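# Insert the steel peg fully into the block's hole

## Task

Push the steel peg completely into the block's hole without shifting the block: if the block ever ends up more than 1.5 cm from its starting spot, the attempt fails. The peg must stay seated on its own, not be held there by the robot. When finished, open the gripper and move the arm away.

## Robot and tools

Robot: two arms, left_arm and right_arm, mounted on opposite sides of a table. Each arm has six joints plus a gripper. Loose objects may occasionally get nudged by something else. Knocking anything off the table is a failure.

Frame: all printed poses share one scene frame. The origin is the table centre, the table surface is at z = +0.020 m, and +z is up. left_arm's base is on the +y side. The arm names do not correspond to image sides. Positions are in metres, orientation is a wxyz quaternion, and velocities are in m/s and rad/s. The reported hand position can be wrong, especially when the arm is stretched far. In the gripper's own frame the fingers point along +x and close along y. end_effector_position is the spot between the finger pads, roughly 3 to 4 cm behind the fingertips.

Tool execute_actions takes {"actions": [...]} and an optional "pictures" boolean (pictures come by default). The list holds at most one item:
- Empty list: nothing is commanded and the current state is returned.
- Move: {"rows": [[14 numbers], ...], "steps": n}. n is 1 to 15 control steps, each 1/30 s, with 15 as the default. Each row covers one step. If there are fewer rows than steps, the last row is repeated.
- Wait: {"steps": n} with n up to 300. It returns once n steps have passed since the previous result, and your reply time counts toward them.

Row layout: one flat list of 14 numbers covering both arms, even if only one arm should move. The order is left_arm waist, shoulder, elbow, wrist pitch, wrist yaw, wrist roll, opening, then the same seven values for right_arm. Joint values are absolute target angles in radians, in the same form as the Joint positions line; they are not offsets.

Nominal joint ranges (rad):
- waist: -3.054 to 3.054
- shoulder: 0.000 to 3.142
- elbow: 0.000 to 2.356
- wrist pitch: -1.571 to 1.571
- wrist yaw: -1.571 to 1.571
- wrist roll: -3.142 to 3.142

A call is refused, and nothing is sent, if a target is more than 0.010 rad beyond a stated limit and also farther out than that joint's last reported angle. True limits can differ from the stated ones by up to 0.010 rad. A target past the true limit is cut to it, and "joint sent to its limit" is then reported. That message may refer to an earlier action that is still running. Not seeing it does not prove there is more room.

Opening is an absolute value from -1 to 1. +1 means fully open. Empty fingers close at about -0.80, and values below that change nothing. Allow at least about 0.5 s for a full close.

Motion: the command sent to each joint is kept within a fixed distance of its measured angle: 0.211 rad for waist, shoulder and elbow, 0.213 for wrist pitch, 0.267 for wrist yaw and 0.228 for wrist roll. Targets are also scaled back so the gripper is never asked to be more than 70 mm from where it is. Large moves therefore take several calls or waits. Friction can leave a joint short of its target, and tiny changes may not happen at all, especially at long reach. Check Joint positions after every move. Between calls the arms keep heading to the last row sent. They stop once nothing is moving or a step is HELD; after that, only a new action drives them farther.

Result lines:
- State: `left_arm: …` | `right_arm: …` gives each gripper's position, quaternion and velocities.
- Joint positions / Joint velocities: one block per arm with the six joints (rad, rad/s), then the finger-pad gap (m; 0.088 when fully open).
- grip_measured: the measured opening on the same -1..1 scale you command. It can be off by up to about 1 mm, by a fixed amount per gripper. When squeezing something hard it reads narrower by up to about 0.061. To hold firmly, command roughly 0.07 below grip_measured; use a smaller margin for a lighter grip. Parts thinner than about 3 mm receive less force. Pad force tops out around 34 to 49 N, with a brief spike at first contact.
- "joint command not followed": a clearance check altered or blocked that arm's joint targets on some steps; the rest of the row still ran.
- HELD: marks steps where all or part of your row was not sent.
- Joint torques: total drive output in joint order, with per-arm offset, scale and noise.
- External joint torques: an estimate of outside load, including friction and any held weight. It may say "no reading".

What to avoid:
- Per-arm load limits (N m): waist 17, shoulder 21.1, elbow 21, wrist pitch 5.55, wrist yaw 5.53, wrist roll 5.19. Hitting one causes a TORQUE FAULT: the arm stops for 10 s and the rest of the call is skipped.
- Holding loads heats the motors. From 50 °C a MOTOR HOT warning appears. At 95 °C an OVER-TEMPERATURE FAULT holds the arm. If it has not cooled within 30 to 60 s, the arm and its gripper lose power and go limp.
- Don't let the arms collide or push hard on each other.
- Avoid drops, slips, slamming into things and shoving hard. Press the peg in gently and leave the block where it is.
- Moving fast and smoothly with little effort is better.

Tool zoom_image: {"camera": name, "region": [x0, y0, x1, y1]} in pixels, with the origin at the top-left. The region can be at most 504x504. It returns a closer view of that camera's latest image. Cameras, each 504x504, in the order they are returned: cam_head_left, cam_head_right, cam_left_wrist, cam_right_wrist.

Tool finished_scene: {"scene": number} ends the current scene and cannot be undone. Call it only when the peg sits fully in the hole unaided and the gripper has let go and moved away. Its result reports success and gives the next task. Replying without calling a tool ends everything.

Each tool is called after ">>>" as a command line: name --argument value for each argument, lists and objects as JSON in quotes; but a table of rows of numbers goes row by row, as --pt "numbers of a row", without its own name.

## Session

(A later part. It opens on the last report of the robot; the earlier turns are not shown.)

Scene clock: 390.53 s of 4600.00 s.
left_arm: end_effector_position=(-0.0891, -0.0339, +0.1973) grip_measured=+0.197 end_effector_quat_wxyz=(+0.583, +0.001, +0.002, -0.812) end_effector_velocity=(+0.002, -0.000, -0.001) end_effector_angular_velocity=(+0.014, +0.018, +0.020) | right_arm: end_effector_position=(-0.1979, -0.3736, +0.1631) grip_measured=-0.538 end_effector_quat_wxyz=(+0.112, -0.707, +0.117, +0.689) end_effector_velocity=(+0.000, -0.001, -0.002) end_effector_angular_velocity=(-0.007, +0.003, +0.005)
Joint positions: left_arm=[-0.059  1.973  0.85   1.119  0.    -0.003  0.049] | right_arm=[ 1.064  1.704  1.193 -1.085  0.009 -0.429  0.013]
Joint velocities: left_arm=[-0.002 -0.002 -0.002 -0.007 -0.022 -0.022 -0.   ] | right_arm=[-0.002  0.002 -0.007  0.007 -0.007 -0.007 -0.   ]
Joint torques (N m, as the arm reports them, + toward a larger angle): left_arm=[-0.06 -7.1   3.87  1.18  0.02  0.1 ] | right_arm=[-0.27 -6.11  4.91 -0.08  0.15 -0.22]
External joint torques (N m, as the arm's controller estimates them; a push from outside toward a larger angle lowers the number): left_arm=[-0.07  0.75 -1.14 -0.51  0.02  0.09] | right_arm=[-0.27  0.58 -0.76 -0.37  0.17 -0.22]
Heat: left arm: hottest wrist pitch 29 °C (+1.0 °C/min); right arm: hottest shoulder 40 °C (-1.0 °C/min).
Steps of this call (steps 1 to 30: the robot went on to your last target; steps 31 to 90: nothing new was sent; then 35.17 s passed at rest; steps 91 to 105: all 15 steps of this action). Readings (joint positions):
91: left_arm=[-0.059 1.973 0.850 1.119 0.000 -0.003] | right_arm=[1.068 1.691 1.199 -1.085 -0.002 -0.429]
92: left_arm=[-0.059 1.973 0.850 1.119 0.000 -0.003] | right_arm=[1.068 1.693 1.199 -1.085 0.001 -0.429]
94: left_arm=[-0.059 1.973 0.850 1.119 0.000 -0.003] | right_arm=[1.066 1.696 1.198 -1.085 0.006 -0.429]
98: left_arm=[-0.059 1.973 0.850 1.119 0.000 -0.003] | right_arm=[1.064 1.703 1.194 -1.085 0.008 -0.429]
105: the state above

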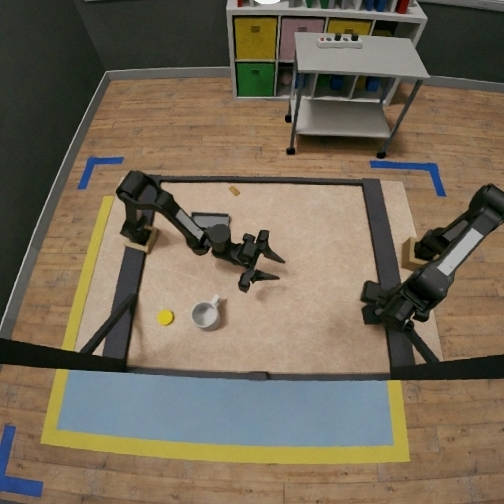

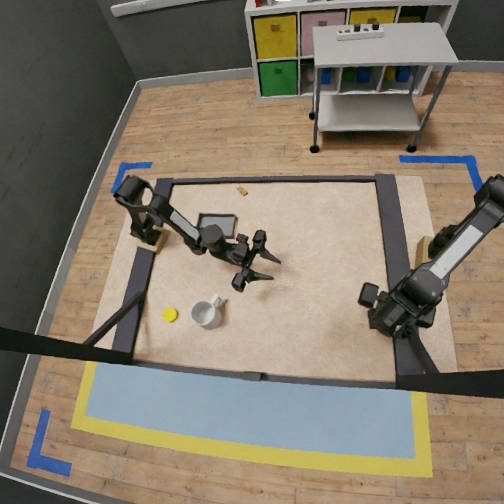

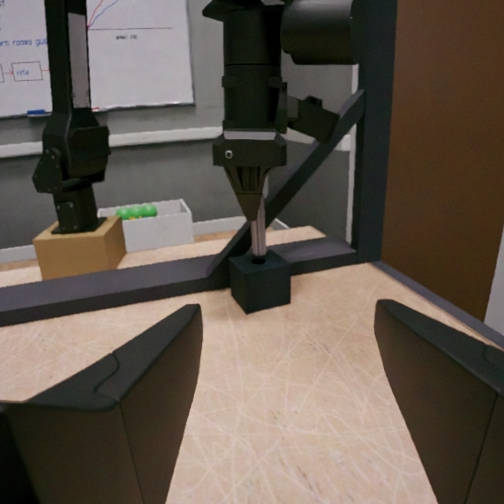

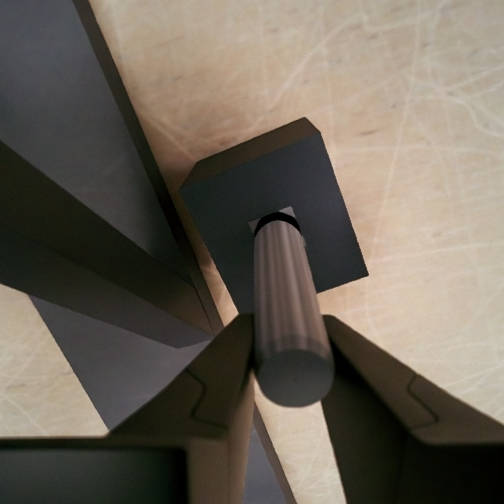

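>>> execute_actions --actions '[{"rows":[[-0.06,1.975,0.845,1.12,0,0,0.2,1.061,1.718,1.179,-1.079,0.013,-0.435,-0.62],[-0.06,1.975,0.845,1.12,0,0,0.2,1.061,1.719,1.176,-1.075,0.013,-0.435,-0.62],[-0.06,1.975,0.845,1.12,0,0,0.2,1.061,1.72,1.173,-1.071,0.013,-0.435,-0.62],[-0.06,1.975,0.845,1.12,0,0,0.2,1.061,1.721,1.17,-1.067,0.013,-0.435,-0.62],[-0.06,1.975,0.845,1.12,0,0,0.2,1.061,1.722,1.167,-1.063,0.013,-0.435,-0.62],[-0.06,1.975,0.845,1.12,0,0,0.2,1.061,1.723,1.164,-1.059,0.013,-0.435,-0.62],[-0.06,1.975,0.845,1.12,0,0,0.2,1.061,1.724,1.161,-1.055,0.013,-0.435,-0.62],[-0.06,1.975,0.845,1.12,0,0,0.2,1.061,1.725,1.158,-1.051,0.013,-0.435,-0.62]],"steps":15}]'

>>> zoom_image --camera "cam_left_wrist" --region '[225, 170, 300, 320]'

>>> zoom_image --camera "cam_right_wrist" --region '[220, 180, 360, 320]'

Scene clock: 404.23 s of 4600.00 s.
left_arm: end_effector_position=(-0.0891, -0.0339, +0.1973) grip_measured=+0.197 end_effector_quat_wxyz=(+0.583, +0.001, +0.002, -0.812) end_effector_velocity=(+0.004, -0.001, -0.001) end_effector_angular_velocity=(+0.014, +0.018, +0.034) | right_arm: end_effector_position=(-0.1974, -0.3740, +0.1549) grip_measured=-0.538 end_effector_quat_wxyz=(+0.112, -0.708, +0.118, +0.688) end_effector_velocity=(+0.002, +0.003, +0.000) end_effector_angular_velocity=(+0.010, +0.001, +0.015)
Joint positions: left_arm=[-0.059  1.973  0.85   1.119  0.    -0.003  0.049] | right_arm=[ 1.064  1.712  1.169 -1.055  0.009 -0.429  0.013]
Joint velocities: left_arm=[-0.002 -0.002 -0.002 -0.007 -0.037 -0.022 -0.   ] | right_arm=[-0.007 -0.002 -0.002  0.007  0.007 -0.022  0.   ]
Joint torques (N m, as the arm reports them, + toward a larger angle): left_arm=[-0.07 -7.09  3.85  1.19  0.01  0.1 ] | right_arm=[-0.2  -6.18  4.77  0.16  0.13 -0.22]
External joint torques (N m, as the arm's controller estimates them; a push from outside toward a larger angle lowers the number): left_arm=[-0.1   0.79 -1.2  -0.5   0.02  0.09] | right_arm=[-0.17  0.58 -0.87 -0.11  0.15 -0.22]
Heat: left arm: hottest wrist pitch 30 °C (+2.0 °C/min); right arm: hottest shoulder 38 °C (-3.0 °C/min).
Steps of this call (steps 1 to 15: the robot went on to your last target; steps 16 to 90: nothing new was sent; then 10.20 s passed at rest; steps 91 to 105: all 15 steps of this action). Readings (joint positions):
91: left_arm=[-0.059 1.973 0.850 1.119 0.000 -0.003] | right_arm=[1.064 1.704 1.193 -1.085 0.009 -0.429]
92: left_arm=[-0.059 1.973 0.850 1.119 0.000 -0.003] | right_arm=[1.064 1.704 1.192 -1.085 0.009 -0.429]
94: left_arm=[-0.059 1.973 0.850 1.119 0.000 -0.003] | right_arm=[1.064 1.704 1.188 -1.079 0.009 -0.429]
98: left_arm=[-0.059 1.973 0.850 1.119 0.000 -0.003] | right_arm=[1.064 1.709 1.177 -1.064 0.009 -0.429]
105: the state above

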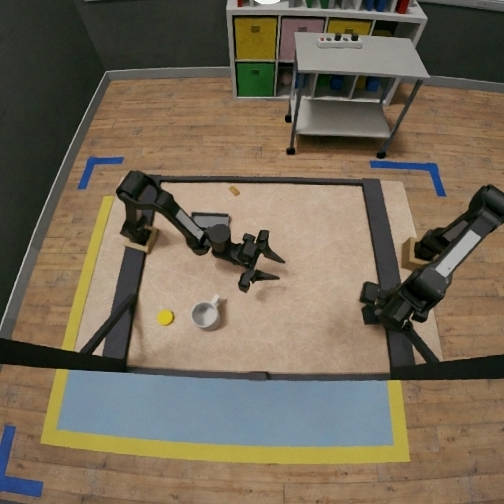

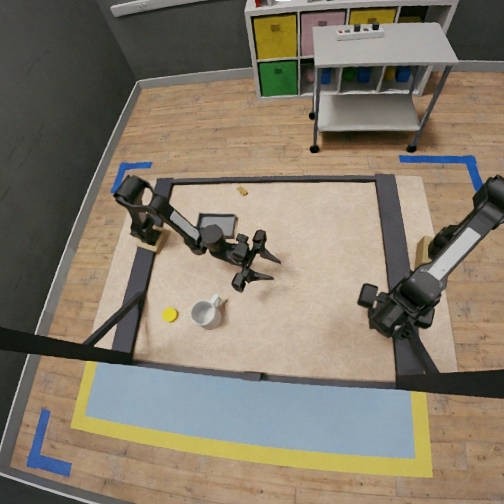

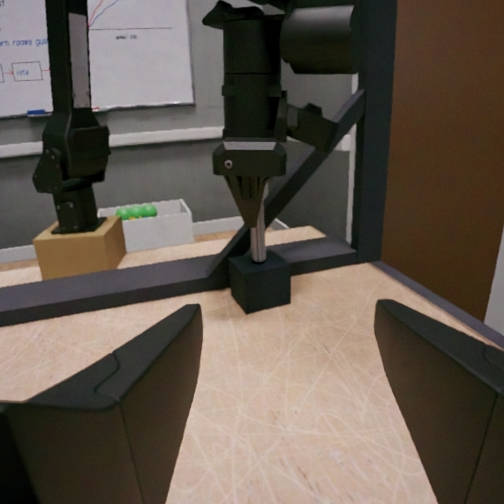

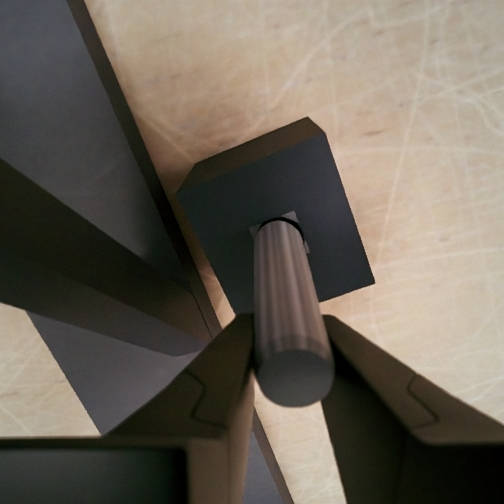

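Region (225, 170, 300, 320) of cam_left_wrist's 504x504 image, scaled by 3.360, with more detail than that image has.

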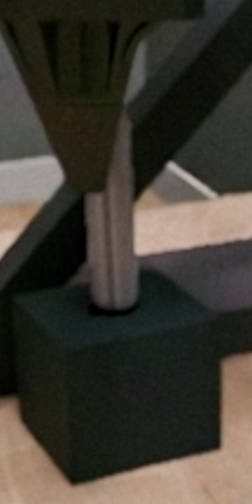

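Region (220, 180, 360, 320) of cam_right_wrist's 504x504 image, scaled by 3.600, with more detail than that image has.

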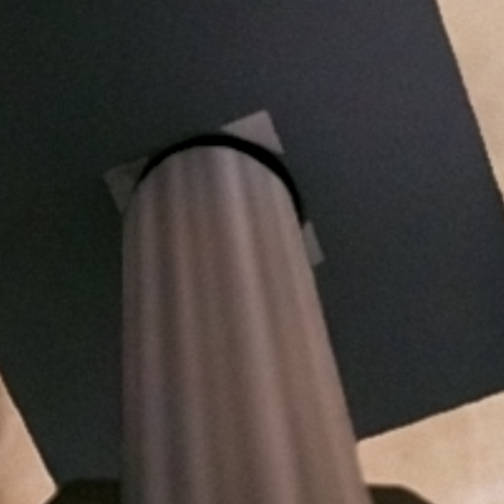

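>>> execute_actions --actions '[{"rows":[[-0.06,1.975,0.845,1.12,0,0,0.2,1.0595,1.725,1.158,-1.051,0.013,-0.435,-0.62],[-0.06,1.975,0.845,1.12,0,0,0.2,1.0595,1.725,1.158,-1.051,0.013,-0.435,-0.62],[-0.06,1.975,0.845,1.12,0,0,0.2,1.0595,1.726,1.155,-1.047,0.013,-0.435,-0.62],[-0.06,1.975,0.845,1.12,0,0,0.2,1.0595,1.727,1.152,-1.043,0.013,-0.435,-0.62],[-0.06,1.975,0.845,1.12,0,0,0.2,1.0595,1.728,1.149,-1.039,0.013,-0.435,-0.62],[-0.06,1.975,0.845,1.12,0,0,0.2,1.0595,1.729,1.146,-1.035,0.013,-0.435,-0.62],[-0.06,1.975,0.845,1.12,0,0,0.2,1.0595,1.73,1.143,-1.031,0.013,-0.435,-0.62],[-0.06,1.975,0.845,1.12,0,0,0.2,1.0595,1.7315,1.14,-1.027,0.013,-0.435,-0.62],[-0.06,1.975,0.845,1.12,0,0,0.2,1.0595,1.733,1.137,-1.022,0.013,-0.435,-0.62],[-0.06,1.975,0.845,1.12,0,0,0.2,1.0595,1.734,1.134,-1.018,0.013,-0.435,-0.62],[-0.06,1.975,0.845,1.12,0,0,0.2,1.0595,1.7355,1.131,-1.014,0.013,-0.435,-0.62],[-0.06,1.975,0.845,1.12,0,0,0.2,1.0595,1.737,1.128,-1.01,0.013,-0.435,-0.62]],"steps":15}]' --pictures false

>>> execute_actions --actions '[{"steps":6}]'

>>> zoom_image --camera "cam_left_wrist" --region '[225, 170, 300, 320]'

Scene clock: 416.97 s of 4600.00 s.
left_arm: end_effector_position=(-0.0891, -0.0339, +0.1973) grip_measured=+0.197 end_effector_quat_wxyz=(+0.583, +0.001, +0.002, -0.812) end_effector_velocity=(+0.000, +0.001, -0.005) end_effector_angular_velocity=(+0.023, -0.000, +0.005) | right_arm: end_effector_position=(-0.1967, -0.3735, +0.1453) grip_measured=-0.538 end_effector_quat_wxyz=(+0.113, -0.707, +0.118, +0.688) end_effector_velocity=(+0.002, -0.000, -0.017) end_effector_angular_velocity=(-0.017, -0.007, -0.000)
Joint positions: left_arm=[-0.059  1.973  0.85   1.119  0.    -0.003  0.049] | right_arm=[ 1.062  1.723  1.141 -1.016  0.011 -0.429  0.013]
Joint velocities: left_arm=[-0.002 -0.002 -0.002 -0.022 -0.007 -0.007 -0.   ] | right_arm=[-0.007  0.032 -0.037  0.051 -0.007 -0.007 -0.   ]
Joint torques (N m, as the arm reports them, + toward a larger angle): left_arm=[-0.07 -7.11  3.88  1.19  0.01  0.09] | right_arm=[-0.21 -6.3   4.77  0.17  0.06 -0.22]
External joint torques (N m, as the arm's controller estimates them; a push from outside toward a larger angle lowers the number): left_arm=[-0.11  0.75 -1.14 -0.5   0.02  0.08] | right_arm=[-0.19  0.72 -1.02 -0.13  0.09 -0.22]
Heat: left arm: hottest wrist pitch 31 °C (+4.1 °C/min); right arm: hottest shoulder 37 °C (-4.1 °C/min).
Steps of this call (steps 1 to 15: the robot went on to your last target; steps 16 to 90: nothing new was sent; then 9.23 s passed at rest; steps 91 to 105: all 15 steps of this action). Readings (joint positions):
91: left_arm=[-0.059 1.973 0.850 1.119 0.000 -0.003] | right_arm=[1.064 1.712 1.169 -1.054 0.009 -0.429]
92: left_arm=[-0.059 1.973 0.850 1.119 0.000 -0.003] | right_arm=[1.064 1.712 1.169 -1.054 0.009 -0.429]
94: left_arm=[-0.059 1.973 0.850 1.119 0.000 -0.003] | right_arm=[1.063 1.712 1.168 -1.051 0.009 -0.429]
98: left_arm=[-0.059 1.973 0.850 1.119 0.000 -0.003] | right_arm=[1.062 1.714 1.159 -1.040 0.009 -0.429]
105: the state above

Scene clock: 417.17 s of 4600.00 s.
left_arm: end_effector_position=(-0.0891, -0.0339, +0.1973) grip_measured=+0.197 end_effector_quat_wxyz=(+0.583, +0.001, +0.002, -0.812) end_effector_velocity=(+0.000, +0.002, +0.000) end_effector_angular_velocity=(+0.000, +0.008, +0.005) | right_arm: end_effector_position=(-0.1967, -0.3734, +0.1446) grip_measured=-0.538 end_effector_quat_wxyz=(+0.113, -0.707, +0.118, +0.688) end_effector_velocity=(+0.002, -0.003, -0.001) end_effector_angular_velocity=(-0.014, -0.004, -0.010)
Joint positions: left_arm=[-0.059  1.973  0.85   1.119  0.    -0.003  0.049] | right_arm=[ 1.062  1.724  1.14  -1.013  0.011 -0.429  0.013]
Joint velocities: left_arm=[-0.002 -0.002 -0.007  0.007 -0.007 -0.007 -0.   ] | right_arm=[-0.002 -0.002 -0.007 -0.007 -0.007  0.007  0.   ]
Joint torques (N m, as the arm reports them, + toward a larger angle): left_arm=[-0.06 -7.1   3.88  1.19  0.01  0.09] | right_arm=[-0.21 -6.24  4.68  0.22  0.04 -0.2 ]
External joint torques (N m, as the arm's controller estimates them; a push from outside toward a larger angle lowers the number): left_arm=[-0.07  0.83 -1.18 -0.53  0.02  0.08] | right_arm=[-0.18  0.56 -0.89 -0.05  0.07 -0.2 ]
Heat: left arm: hottest wrist pitch 31 °C (+4.0 °C/min); right arm: hottest shoulder 37 °C (-4.0 °C/min).
Steps of this call (steps 1 to 6: the robot went on to your last target). Readings (joint positions):
1: left_arm=[-0.059 1.973 0.850 1.119 0.000 -0.003] | right_arm=[1.062 1.724 1.140 -1.014 0.011 -0.429]
2: left_arm=[-0.059 1.973 0.850 1.119 0.000 -0.003] | right_arm=[1.062 1.724 1.140 -1.014 0.011 -0.429]
4: left_arm=[-0.059 1.973 0.850 1.119 0.000 -0.003] | right_arm=[1.062 1.724 1.140 -1.013 0.011 -0.429]
6: the state above

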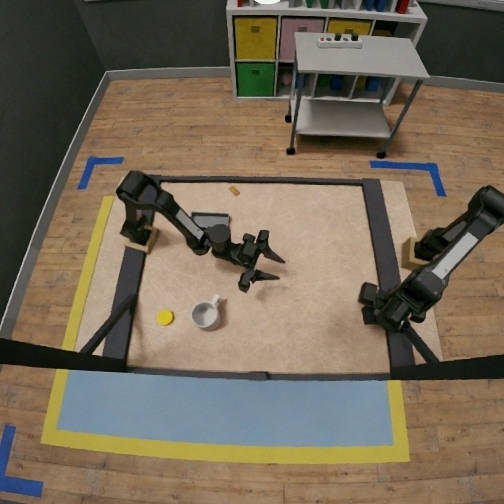

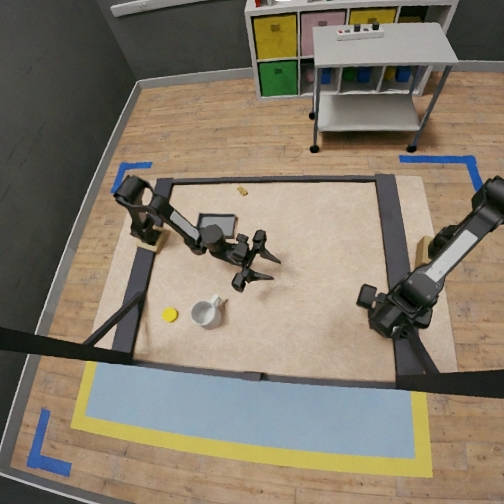

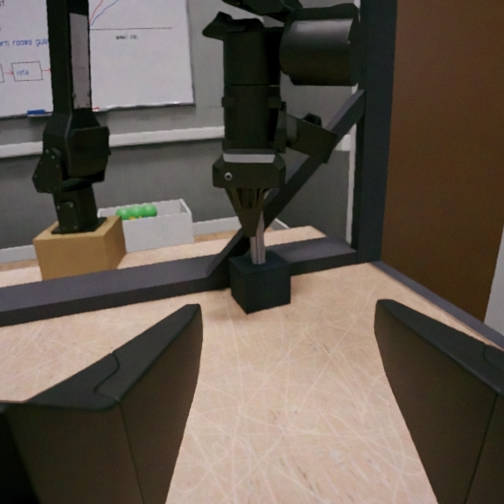

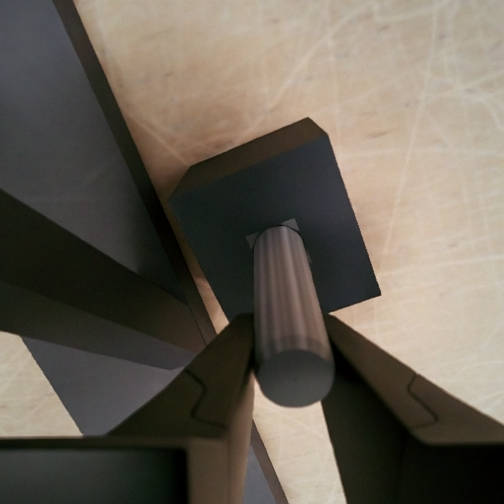

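Region (225, 170, 300, 320) of cam_left_wrist's 504x504 image, scaled by 3.360, with more detail than that image has.

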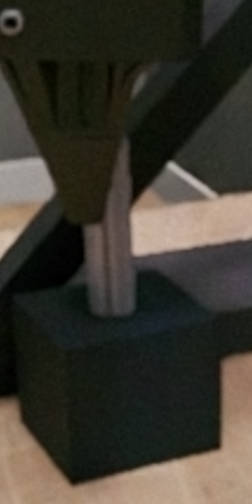

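>>> execute_actions --actions '[{"rows":[[-0.06,1.975,0.845,1.12,0,0,0.2,1.0595,1.739,1.124,-1.004,0.013,-0.435,-0.62],[-0.06,1.975,0.845,1.12,0,0,0.2,1.0595,1.741,1.12,-0.998,0.013,-0.435,-0.62],[-0.06,1.975,0.845,1.12,0,0,0.2,1.0595,1.743,1.116,-0.992,0.013,-0.435,-0.62],[-0.06,1.975,0.845,1.12,0,0,0.2,1.0595,1.745,1.112,-0.986,0.013,-0.435,-0.62],[-0.06,1.975,0.845,1.12,0,0,0.2,1.0595,1.747,1.108,-0.98,0.013,-0.435,-0.62],[-0.06,1.975,0.845,1.12,0,0,0.2,1.0595,1.7495,1.104,-0.9735,0.013,-0.435,-0.62],[-0.06,1.975,0.845,1.12,0,0,0.2,1.0595,1.752,1.1,-0.967,0.013,-0.435,-0.62],[-0.06,1.975,0.845,1.12,0,0,0.2,1.0595,1.754,1.096,-0.961,0.013,-0.435,-0.62],[-0.06,1.975,0.845,1.12,0,0,0.2,1.0595,1.7565,1.092,-0.9545,0.013,-0.435,-0.62],[-0.06,1.975,0.845,1.12,0,0,0.2,1.0595,1.759,1.088,-0.948,0.013,-0.435,-0.62],[-0.06,1.975,0.845,1.12,0,0,0.2,1.0595,1.7615,1.084,-0.9415,0.013,-0.435,-0.62],[-0.06,1.975,0.845,1.12,0,0,0.2,1.0595,1.764,1.08,-0.935,0.013,-0.435,-0.62],[-0.06,1.975,0.845,1.12,0,0,0.2,1.0595,1.7665,1.076,-0.9285,0.013,-0.435,-0.62],[-0.06,1.975,0.845,1.12,0,0,0.2,1.0595,1.769,1.072,-0.922,0.013,-0.435,-0.62]],"steps":15}]' --pictures false

>>> execute_actions --actions '[{"steps":8}]'

>>> zoom_image --camera "cam_left_wrist" --region '[225, 170, 300, 320]'

Scene clock: 433.67 s of 4600.00 s.
left_arm: end_effector_position=(-0.0891, -0.0339, +0.1973) grip_measured=+0.197 end_effector_quat_wxyz=(+0.583, +0.001, +0.002, -0.812) end_effector_velocity=(-0.002, +0.001, -0.007) end_effector_angular_velocity=(+0.028, -0.002, -0.010) | right_arm: end_effector_position=(-0.1970, -0.3731, +0.1265) grip_measured=-0.538 end_effector_quat_wxyz=(+0.114, -0.707, +0.117, +0.689) end_effector_velocity=(+0.005, -0.008, -0.031) end_effector_angular_velocity=(-0.038, -0.008, +0.004)
Joint positions: left_arm=[-0.059  1.973  0.85   1.119  0.    -0.003  0.049] | right_arm=[ 1.062  1.749  1.091 -0.937  0.011 -0.429  0.013]
Joint velocities: left_arm=[-0.002  0.002 -0.002 -0.022  0.007 -0.007 -0.   ] | right_arm=[-0.002  0.042 -0.085  0.095 -0.022 -0.007 -0.   ]
Joint torques (N m, as the arm reports them, + toward a larger angle): left_arm=[-0.09 -7.07  3.87  1.19  0.02  0.09] | right_arm=[-0.2  -5.91  4.39  0.23  0.1  -0.22]
External joint torques (N m, as the arm's controller estimates them; a push from outside toward a larger angle lowers the number): left_arm=[-0.08  0.82 -1.2  -0.52  0.02  0.08] | right_arm=[-0.2   1.07 -1.16 -0.06  0.13 -0.22]
Heat: left arm: hottest wrist pitch 31 °C (+3.0 °C/min); right arm: hottest shoulder 36 °C (-5.0 °C/min).
Steps of this call (steps 1 to 15: the robot went on to your last target; steps 16 to 90: nothing new was sent; then 13.00 s passed at rest; steps 91 to 105: all 15 steps of this action). Readings (joint positions):
91: left_arm=[-0.059 1.973 0.850 1.119 0.000 -0.003] | right_arm=[1.062 1.724 1.139 -1.012 0.011 -0.429]
92: left_arm=[-0.059 1.973 0.850 1.119 0.000 -0.003] | right_arm=[1.062 1.724 1.137 -1.009 0.011 -0.429]
94: left_arm=[-0.059 1.973 0.850 1.119 0.000 -0.003] | right_arm=[1.062 1.726 1.132 -1.001 0.011 -0.429]
98: left_arm=[-0.059 1.973 0.850 1.119 0.000 -0.003] | right_arm=[1.062 1.735 1.117 -0.979 0.011 -0.429]
105: the state above

Scene clock: 433.93 s of 4600.00 s.
left_arm: end_effector_position=(-0.0891, -0.0339, +0.1973) grip_measured=+0.197 end_effector_quat_wxyz=(+0.583, +0.001, +0.002, -0.812) end_effector_velocity=(+0.000, +0.002, -0.006) end_effector_angular_velocity=(+0.028, -0.002, +0.005) | right_arm: end_effector_position=(-0.1970, -0.3732, +0.1243) grip_measured=-0.538 end_effector_quat_wxyz=(+0.114, -0.706, +0.117, +0.689) end_effector_velocity=(+0.003, -0.003, -0.001) end_effector_angular_velocity=(-0.014, -0.004, +0.019)
Joint positions: left_arm=[-0.059  1.973  0.85   1.119  0.    -0.003  0.049] | right_arm=[ 1.062  1.752  1.085 -0.927  0.01  -0.429  0.013]
Joint velocities: left_arm=[-0.002 -0.002 -0.007 -0.022 -0.007 -0.007  0.   ] | right_arm=[-0.002 -0.002 -0.007 -0.007 -0.007 -0.022 -0.   ]
Joint torques (N m, as the arm reports them, + toward a larger angle): left_arm=[-0.05 -7.09  3.86  1.2   0.02  0.1 ] | right_arm=[-0.23 -5.72  4.25  0.24  0.07 -0.21]
External joint torques (N m, as the arm's controller estimates them; a push from outside toward a larger angle lowers the number): left_arm=[-0.01  0.75 -1.12 -0.49  0.02  0.09] | right_arm=[-0.2   1.13 -1.17 -0.04  0.09 -0.21]
Heat: left arm: hottest wrist pitch 31 °C (+3.0 °C/min); right arm: hottest shoulder 36 °C (-5.1 °C/min).
Steps of this call (steps 1 to 8: the robot went on to your last target). Readings (joint positions):
1: left_arm=[-0.059 1.973 0.850 1.119 0.000 -0.003] | right_arm=[1.062 1.751 1.089 -0.933 0.010 -0.429]
2: left_arm=[-0.059 1.973 0.850 1.119 0.000 -0.003] | right_arm=[1.062 1.751 1.088 -0.930 0.010 -0.429]
4: left_arm=[-0.059 1.973 0.850 1.119 0.000 -0.003] | right_arm=[1.062 1.752 1.086 -0.928 0.010 -0.429]
8: the state above

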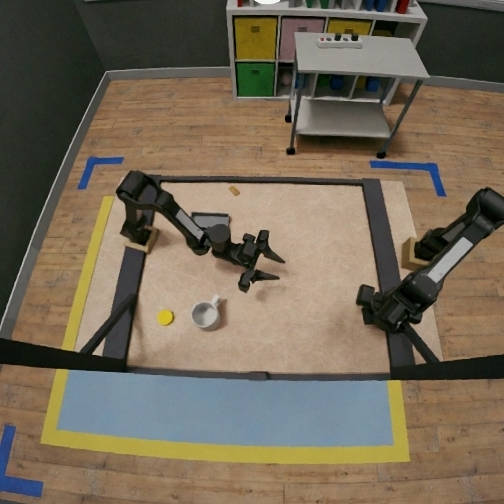

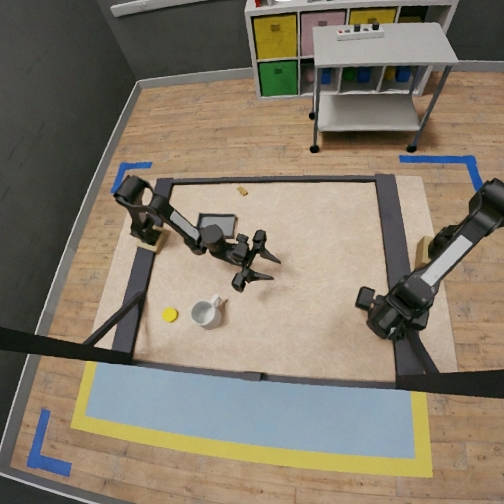

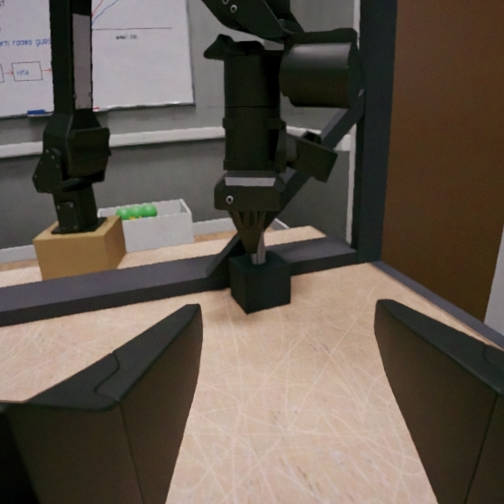

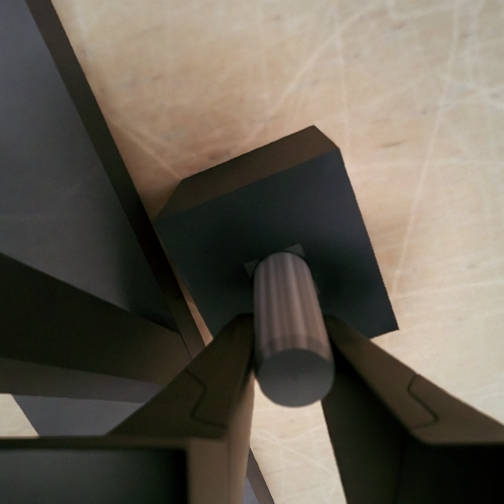

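Region (225, 170, 300, 320) of cam_left_wrist's 504x504 image, scaled by 3.360, with more detail than that image has.

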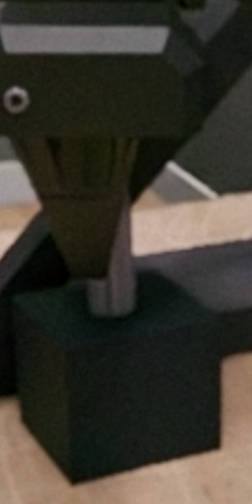

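>>> execute_actions --actions '[{"rows":[[-0.06,1.975,0.845,1.12,0,0,0.2,1.0595,1.772,1.069,-0.917,0.013,-0.435,-0.62],[-0.06,1.975,0.845,1.12,0,0,0.2,1.0595,1.775,1.066,-0.912,0.013,-0.435,-0.62],[-0.06,1.975,0.845,1.12,0,0,0.2,1.0595,1.778,1.063,-0.907,0.013,-0.435,-0.62],[-0.06,1.975,0.845,1.12,0,0,0.2,1.0595,1.78,1.06,-0.902,0.013,-0.435,-0.62],[-0.06,1.975,0.845,1.12,0,0,0.2,1.0595,1.783,1.057,-0.897,0.013,-0.435,-0.62]],"steps":12}]' --pictures false

>>> execute_actions --actions '[{"rows":[[-0.06,1.975,0.845,1.12,0,0,0.2,1.0595,1.775,1.065,-0.9,0.013,-0.435,-0.45],[-0.06,1.975,0.845,1.12,0,0,0.2,1.0595,1.775,1.065,-0.9,0.013,-0.435,-0.3],[-0.06,1.975,0.845,1.12,0,0,0.2,1.0595,1.775,1.065,-0.9,0.013,-0.435,-0.1]],"steps":12}]'

>>> zoom_image --camera "cam_left_wrist" --region '[225, 170, 300, 320]'

Scene clock: 446.00 s of 4600.00 s.
left_arm: end_effector_position=(-0.0891, -0.0339, +0.1973) grip_measured=+0.197 end_effector_quat_wxyz=(+0.583, +0.001, +0.002, -0.812) end_effector_velocity=(+0.000, +0.002, -0.003) end_effector_angular_velocity=(+0.014, +0.003, +0.005) | right_arm: end_effector_position=(-0.1972, -0.3731, +0.1174) grip_measured=-0.538 end_effector_quat_wxyz=(+0.114, -0.707, +0.117, +0.689) end_effector_velocity=(-0.002, -0.003, -0.001) end_effector_angular_velocity=(-0.015, +0.017, +0.024)
Joint positions: left_arm=[-0.059  1.973  0.85   1.119  0.    -0.003  0.049] | right_arm=[ 1.062  1.765  1.072 -0.901  0.01  -0.429  0.013]
Joint velocities: left_arm=[-0.002 -0.002 -0.007 -0.007 -0.007 -0.007 -0.   ] | right_arm=[ 0.002 -0.002 -0.007  0.007 -0.022 -0.022 -0.   ]
Joint torques (N m, as the arm reports them, + toward a larger angle): left_arm=[-0.07 -7.1   3.87  1.2   0.01  0.1 ] | right_arm=[-0.23 -5.71  4.16  0.18  0.09 -0.19]
External joint torques (N m, as the arm's controller estimates them; a push from outside toward a larger angle lowers the number): left_arm=[-0.12  0.82 -1.2  -0.52  0.02  0.09] | right_arm=[-0.29  1.16 -1.19 -0.11  0.12 -0.19]
Heat: left arm: hottest wrist pitch 32 °C (+3.0 °C/min); right arm: hottest shoulder 36 °C (-4.1 °C/min).
Steps of this call (steps 1 to 30: the robot went on to your last target; steps 31 to 90: nothing new was sent; then 8.67 s passed at rest; steps 91 to 102: all 12 steps of this action). Readings (joint positions):
91: left_arm=[-0.059 1.973 0.850 1.119 0.000 -0.003] | right_arm=[1.062 1.752 1.085 -0.926 0.010 -0.429]
92: left_arm=[-0.059 1.973 0.850 1.119 0.000 -0.003] | right_arm=[1.062 1.753 1.083 -0.924 0.010 -0.429]
94: left_arm=[-0.059 1.973 0.850 1.119 0.000 -0.003] | right_arm=[1.062 1.756 1.080 -0.917 0.010 -0.429]
98: left_arm=[-0.059 1.973 0.850 1.119 0.000 -0.003] | right_arm=[1.062 1.765 1.073 -0.903 0.010 -0.429]
102: the state above

Scene clock: 446.40 s of 4600.00 s.
left_arm: end_effector_position=(-0.0891, -0.0339, +0.1973) grip_measured=+0.197 end_effector_quat_wxyz=(+0.583, +0.001, +0.002, -0.812) end_effector_velocity=(+0.000, +0.001, -0.005) end_effector_angular_velocity=(+0.023, -0.000, -0.005) | right_arm: end_effector_position=(-0.1973, -0.3730, +0.1174) grip_measured=-0.113 end_effector_quat_wxyz=(+0.114, -0.706, +0.117, +0.689) end_effector_velocity=(+0.004, -0.004, +0.000) end_effector_angular_velocity=(-0.021, -0.011, +0.034)
Joint positions: left_arm=[-0.059  1.973  0.85   1.119  0.    -0.003  0.049] | right_arm=[ 1.062  1.765  1.072 -0.9    0.01  -0.429  0.033]
Joint velocities: left_arm=[ 0.002 -0.002 -0.002 -0.022  0.007 -0.007 -0.   ] | right_arm=[-0.002 -0.002 -0.002 -0.022 -0.007 -0.037  0.005]
Joint torques (N m, as the arm reports them, + toward a larger angle): left_arm=[-0.07 -7.08  3.89  1.19  0.02  0.1 ] | right_arm=[-0.19 -6.75  4.99  0.05  0.1  -0.2 ]
External joint torques (N m, as the arm's controller estimates them; a push from outside toward a larger angle lowers the number): left_arm=[-0.13  0.81 -1.16 -0.51  0.02  0.09] | right_arm=[-0.16  0.16 -0.34 -0.22  0.12 -0.2 ]
Heat: left arm: hottest wrist pitch 32 °C (+3.0 °C/min); right arm: hottest shoulder 36 °C (-4.0 °C/min).
Steps of this call (steps 1 to 12: all 12 steps of this action). Readings (joint positions):
1: left_arm=[-0.059 1.973 0.850 1.119 0.000 -0.003] | right_arm=[1.062 1.765 1.072 -0.901 0.010 -0.429]
2: left_arm=[-0.059 1.973 0.850 1.119 0.000 -0.003] | right_arm=[1.062 1.765 1.072 -0.900 0.010 -0.429]
4: left_arm=[-0.059 1.973 0.850 1.119 0.000 -0.003] | right_arm=[1.062 1.765 1.072 -0.900 0.010 -0.429]
8: left_arm=[-0.059 1.973 0.850 1.119 0.000 -0.003] | right_arm=[1.062 1.765 1.072 -0.900 0.010 -0.429]
12: the state above

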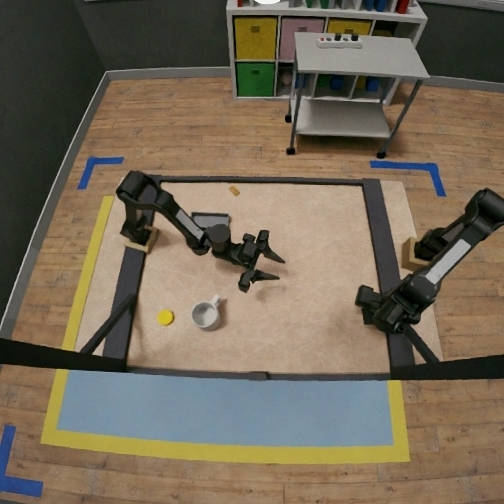

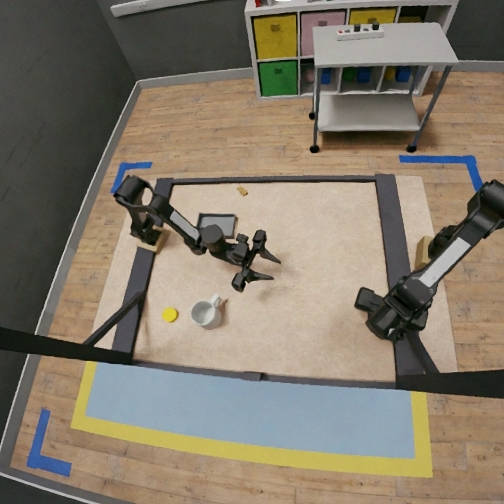

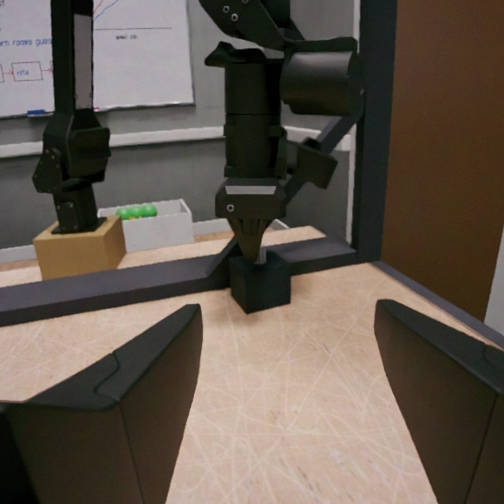

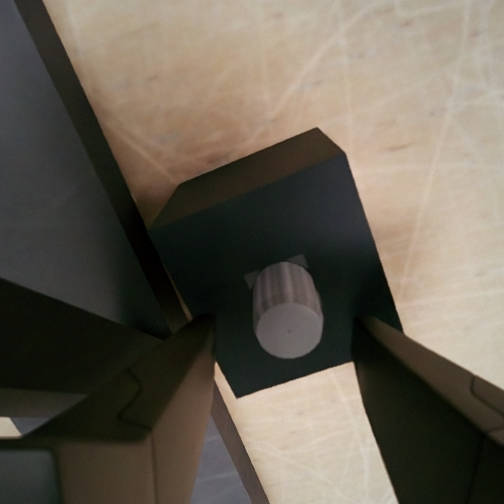

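Region (225, 170, 300, 320) of cam_left_wrist's 504x504 image, scaled by 3.360, with more detail than that image has.

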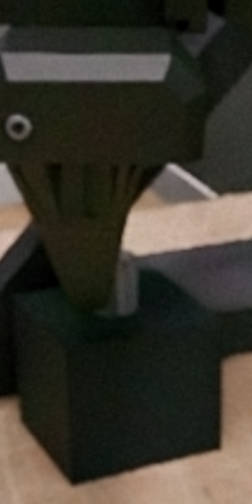

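>>> execute_actions --actions '[{"rows":[[-0.06,1.975,0.845,1.12,0,0,0.2,1.0595,1.75,1.085,-0.91,0.013,-0.435,0],[-0.06,1.975,0.845,1.12,0,0,0.2,1.0595,1.745,1.095,-0.925,0.013,-0.435,0],[-0.06,1.975,0.845,1.12,0,0,0.2,1.0595,1.74,1.105,-0.94,0.013,-0.435,0],[-0.06,1.975,0.845,1.12,0,0,0.2,1.0595,1.735,1.115,-0.955,0.013,-0.435,0],[-0.06,1.975,0.845,1.12,0,0,0.2,1.0595,1.73,1.125,-0.97,0.013,-0.435,0],[-0.06,1.975,0.845,1.12,0,0,0.2,1.0595,1.725,1.135,-0.985,0.013,-0.435,0],[-0.06,1.975,0.845,1.12,0,0,0.2,1.0595,1.72,1.145,-1.0,0.013,-0.435,0],[-0.06,1.975,0.845,1.12,0,0,0.2,1.0595,1.715,1.155,-1.015,0.013,-0.435,0],[-0.06,1.975,0.845,1.12,0,0,0.2,1.0595,1.71,1.165,-1.02,0.013,-0.435,0],[-0.06,1.975,0.845,1.12,0,0,0.2,1.0595,1.71,1.165,-1.01,0.0,-0.435,0]],"steps":15}]'

>>> zoom_image --camera "cam_left_wrist" --region '[225, 170, 300, 320]'

Scene clock: 457.13 s of 4600.00 s.
left_arm: end_effector_position=(-0.0891, -0.0339, +0.1973) grip_measured=+0.197 end_effector_quat_wxyz=(+0.583, +0.001, +0.002, -0.812) end_effector_velocity=(+0.002, -0.000, -0.005) end_effector_angular_velocity=(+0.023, -0.000, +0.020) | right_arm: end_effector_position=(-0.2028, -0.3687, +0.1510) grip_measured=-0.004 end_effector_quat_wxyz=(+0.119, -0.697, +0.112, +0.699) end_effector_velocity=(+0.008, -0.009, -0.000) end_effector_angular_velocity=(-0.051, -0.022, +0.000)
Joint positions: left_arm=[-0.059  1.973  0.85   1.119  0.    -0.003  0.049] | right_arm=[ 1.062  1.717  1.158 -1.004  0.006 -0.429  0.039]
Joint velocities: left_arm=[-0.002 -0.002 -0.002 -0.022 -0.022 -0.007 -0.   ] | right_arm=[-0.007 -0.002 -0.002 -0.051 -0.022 -0.007  0.   ]
Joint torques (N m, as the arm reports them, + toward a larger angle): left_arm=[-0.09 -7.09  3.88  1.19  0.02  0.09] | right_arm=[-0.17 -8.86  6.74 -0.16 -0.24 -0.21]
External joint torques (N m, as the arm's controller estimates them; a push from outside toward a larger angle lowers the number): left_arm=[-0.1   0.77 -1.15 -0.5   0.02  0.08] | right_arm=[-0.14 -2.23  1.18 -0.48 -0.22 -0.22]
Heat: left arm: hottest wrist pitch 32 °C (+2.0 °C/min); right arm: hottest shoulder 36 °C (-3.0 °C/min).
Steps of this call (steps 1 to 15: the robot went on to your last target; steps 16 to 90: nothing new was sent; then 7.23 s passed at rest; steps 91 to 105: all 15 steps of this action). Readings (joint positions):
91: left_arm=[-0.059 1.973 0.850 1.119 0.000 -0.003] | right_arm=[1.062 1.765 1.072 -0.900 0.010 -0.429]
92: left_arm=[-0.059 1.973 0.850 1.119 0.000 -0.003] | right_arm=[1.062 1.765 1.073 -0.903 0.010 -0.429]
94: left_arm=[-0.059 1.973 0.850 1.119 0.000 -0.003] | right_arm=[1.062 1.762 1.082 -0.924 0.010 -0.429]
98: left_arm=[-0.059 1.973 0.850 1.119 0.000 -0.003] | right_arm=[1.062 1.742 1.119 -0.976 0.010 -0.429]
105: the state above

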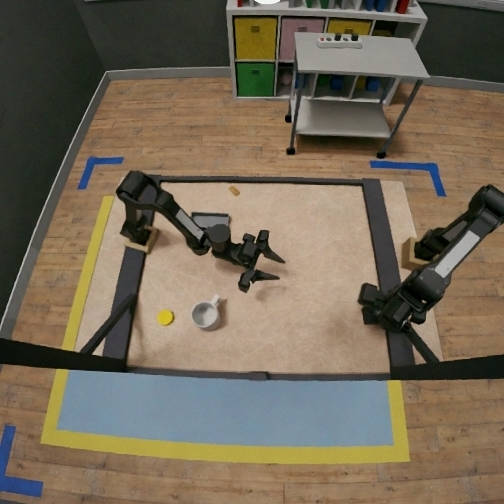

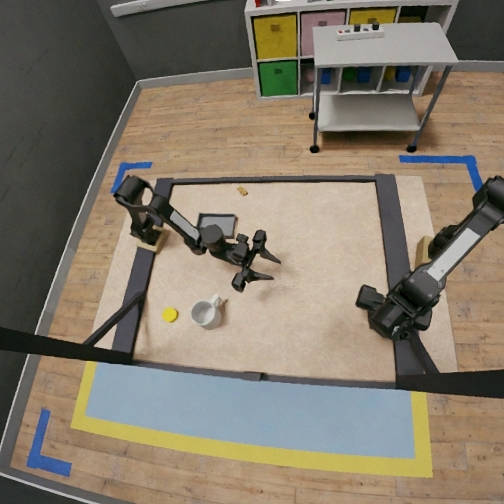

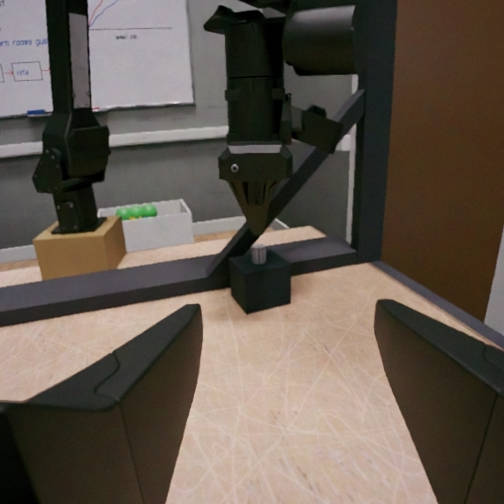

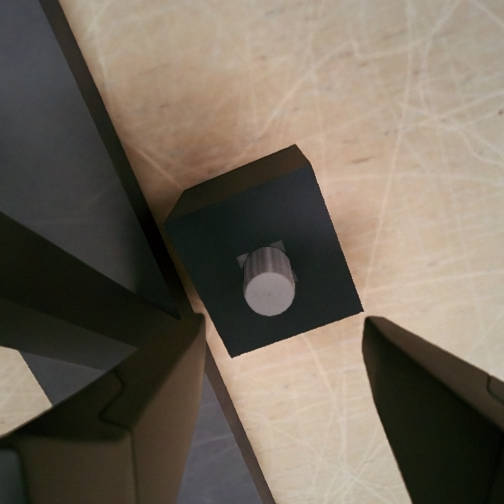

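Region (225, 170, 300, 320) of cam_left_wrist's 504x504 image, scaled by 3.360, with more detail than that image has.

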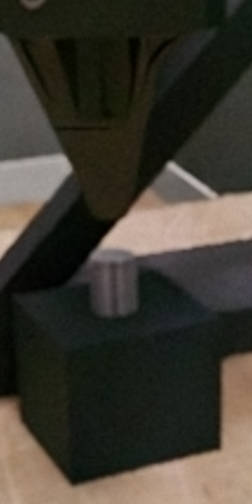

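>>> execute_actions --actions '[{"rows":[[-0.06,1.975,0.845,1.12,0,0,0.2,1.074,1.725,1.15,-1.005,0,-0.435,-0.4],[-0.06,1.975,0.845,1.12,0,0,0.2,1.074,1.729,1.147,-1.005,0,-0.435,-0.8],[-0.06,1.975,0.845,1.12,0,0,0.2,1.074,1.73,1.147,-1.005,0,-0.435,-0.8],[-0.06,1.975,0.845,1.12,0,0,0.2,1.074,1.73,1.147,-1.005,0,-0.435,-0.8],[-0.06,1.975,0.845,1.12,0,0,0.2,1.074,1.73,1.147,-1.005,0,-0.435,-0.8],[-0.06,1.975,0.845,1.12,0,0,0.2,1.074,1.73,1.147,-1.005,0,-0.435,-0.8],[-0.06,1.975,0.845,1.12,0,0,0.2,1.074,1.733,1.142,-0.997,0,-0.435,-0.8],[-0.06,1.975,0.845,1.12,0,0,0.2,1.074,1.736,1.136,-0.988,0,-0.435,-0.8],[-0.06,1.975,0.845,1.12,0,0,0.2,1.074,1.739,1.13,-0.979,0,-0.435,-0.8],[-0.06,1.975,0.845,1.12,0,0,0.2,1.074,1.742,1.124,-0.97,0,-0.435,-0.8],[-0.06,1.975,0.845,1.12,0,0,0.2,1.074,1.745,1.118,-0.961,0,-0.435,-0.8],[-0.06,1.975,0.845,1.12,0,0,0.2,1.074,1.748,1.113,-0.953,0,-0.435,-0.8],[-0.06,1.975,0.845,1.12,0,0,0.2,1.074,1.751,1.108,-0.945,0,-0.435,-0.8],[-0.06,1.975,0.845,1.12,0,0,0.2,1.074,1.754,1.104,-0.938,0,-0.435,-0.8],[-0.06,1.975,0.845,1.12,0,0,0.2,1.074,1.756,1.1,-0.932,0,-0.435,-0.8]],"steps":15}]' --pictures false

>>> execute_actions --actions '[{"steps":10}]'

>>> zoom_image --camera "cam_left_wrist" --region '[225, 170, 300, 320]'

Scene clock: 475.07 s of 4600.00 s.
left_arm: end_effector_position=(-0.0891, -0.0339, +0.1973) grip_measured=+0.197 end_effector_quat_wxyz=(+0.583, +0.001, +0.002, -0.812) end_effector_velocity=(-0.002, +0.000, +0.004) end_effector_angular_velocity=(-0.014, -0.003, -0.010) | right_arm: end_effector_position=(-0.2050, -0.3707, +0.1384) grip_measured=-0.793 end_effector_quat_wxyz=(+0.115, -0.696, +0.109, +0.700) end_effector_velocity=(+0.010, -0.008, -0.063) end_effector_angular_velocity=(-0.050, -0.043, +0.000)
Joint positions: left_arm=[-0.059  1.973  0.85   1.119  0.    -0.003  0.049] | right_arm=[ 1.071  1.733  1.124 -0.953  0.004 -0.429  0.   ]
Joint velocities: left_arm=[-0.002 -0.002  0.002  0.007  0.007  0.007 -0.   ] | right_arm=[-0.007  0.095 -0.154  0.183 -0.007 -0.007 -0.003]
Joint torques (N m, as the arm reports them, + toward a larger angle): left_arm=[-0.08 -7.1   3.87  1.19  0.02  0.1 ] | right_arm=[ 0.24 -6.34  4.6   0.29 -0.19 -0.22]
External joint torques (N m, as the arm's controller estimates them; a push from outside toward a larger angle lowers the number): left_arm=[-0.06  0.86 -1.22 -0.53  0.01  0.09] | right_arm=[ 0.27  0.8  -1.13 -0.06 -0.16 -0.22]
Heat: left arm: hottest wrist pitch 33 °C (+2.0 °C/min); right arm: hottest shoulder 37 °C (+0.0 °C/min).
Steps of this call (steps 1 to 15: the robot went on to your last target; steps 16 to 90: nothing new was sent; then 14.43 s passed at rest; steps 91 to 105: all 15 steps of this action). Readings (joint positions):
91: left_arm=[-0.059 1.973 0.850 1.119 0.000 -0.003] | right_arm=[1.062 1.717 1.158 -1.007 0.004 -0.429]
92: left_arm=[-0.059 1.973 0.850 1.119 0.000 -0.003] | right_arm=[1.064 1.717 1.158 -1.007 0.004 -0.429]
94: left_arm=[-0.059 1.973 0.850 1.119 0.000 -0.003] | right_arm=[1.068 1.717 1.158 -1.007 0.004 -0.429]
98: left_arm=[-0.059 1.973 0.850 1.119 0.000 -0.003] | right_arm=[1.071 1.717 1.156 -1.004 0.004 -0.429]
105: the state above

Scene clock: 475.40 s of 4600.00 s.
left_arm: end_effector_position=(-0.0891, -0.0339, +0.1973) grip_measured=+0.197 end_effector_quat_wxyz=(+0.583, +0.001, +0.002, -0.812) end_effector_velocity=(+0.002, -0.000, -0.005) end_effector_angular_velocity=(+0.018, -0.014, +0.010) | right_arm: end_effector_position=(-0.2049, -0.3708, +0.1334) grip_measured=-0.797 end_effector_quat_wxyz=(+0.115, -0.697, +0.110, +0.699) end_effector_velocity=(+0.003, -0.003, -0.001) end_effector_angular_velocity=(-0.014, -0.004, +0.005)
Joint positions: left_arm=[-0.059  1.973  0.85   1.119  0.    -0.003  0.049] | right_arm=[ 1.071  1.741  1.112 -0.935  0.004 -0.429  0.   ]
Joint velocities: left_arm=[ 0.002 -0.002 -0.002 -0.022 -0.007  0.007 -0.   ] | right_arm=[-0.002 -0.002 -0.007 -0.007 -0.007 -0.007  0.   ]
Joint torques (N m, as the arm reports them, + toward a larger angle): left_arm=[-0.07 -7.12  3.89  1.19  0.02  0.09] | right_arm=[ 0.22 -6.18  4.46  0.26 -0.18 -0.19]
External joint torques (N m, as the arm's controller estimates them; a push from outside toward a larger angle lowers the number): left_arm=[-0.13  0.73 -1.13 -0.51  0.03  0.08] | right_arm=[ 0.22  0.71 -1.08 -0.08 -0.15 -0.19]
Heat: left arm: hottest wrist pitch 33 °C (+2.0 °C/min); right arm: hottest shoulder 37 °C (+0.0 °C/min).
Steps of this call (steps 1 to 10: the robot went on to your last target). Readings (joint positions):
1: left_arm=[-0.059 1.973 0.850 1.119 0.000 -0.003] | right_arm=[1.071 1.736 1.120 -0.947 0.004 -0.429]
2: left_arm=[-0.059 1.973 0.850 1.119 0.000 -0.003] | right_arm=[1.071 1.739 1.117 -0.943 0.004 -0.429]
4: left_arm=[-0.059 1.973 0.850 1.119 0.000 -0.003] | right_arm=[1.071 1.741 1.113 -0.939 0.004 -0.429]
8: left_arm=[-0.059 1.973 0.850 1.119 0.000 -0.003] | right_arm=[1.071 1.741 1.112 -0.935 0.004 -0.429]
10: the state above

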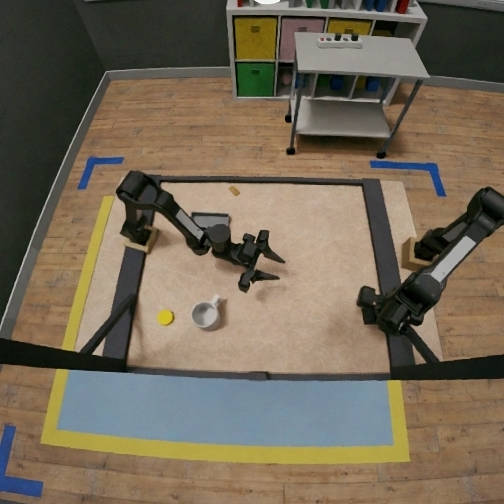

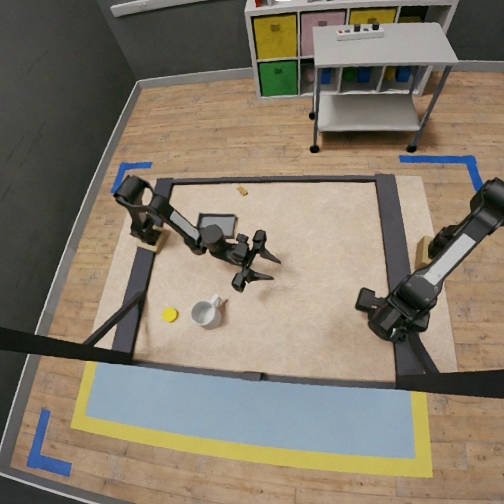

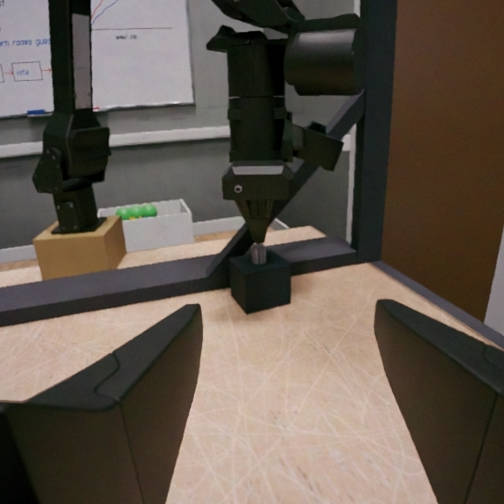

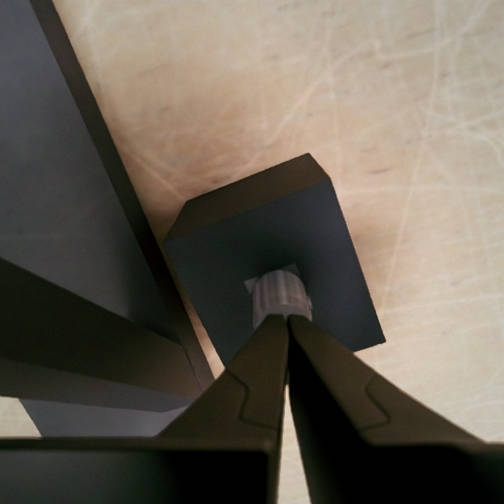

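Region (225, 170, 300, 320) of cam_left_wrist's 504x504 image, scaled by 3.360, with more detail than that image has.

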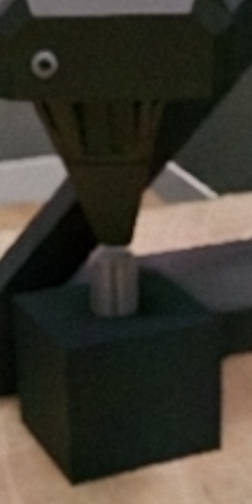

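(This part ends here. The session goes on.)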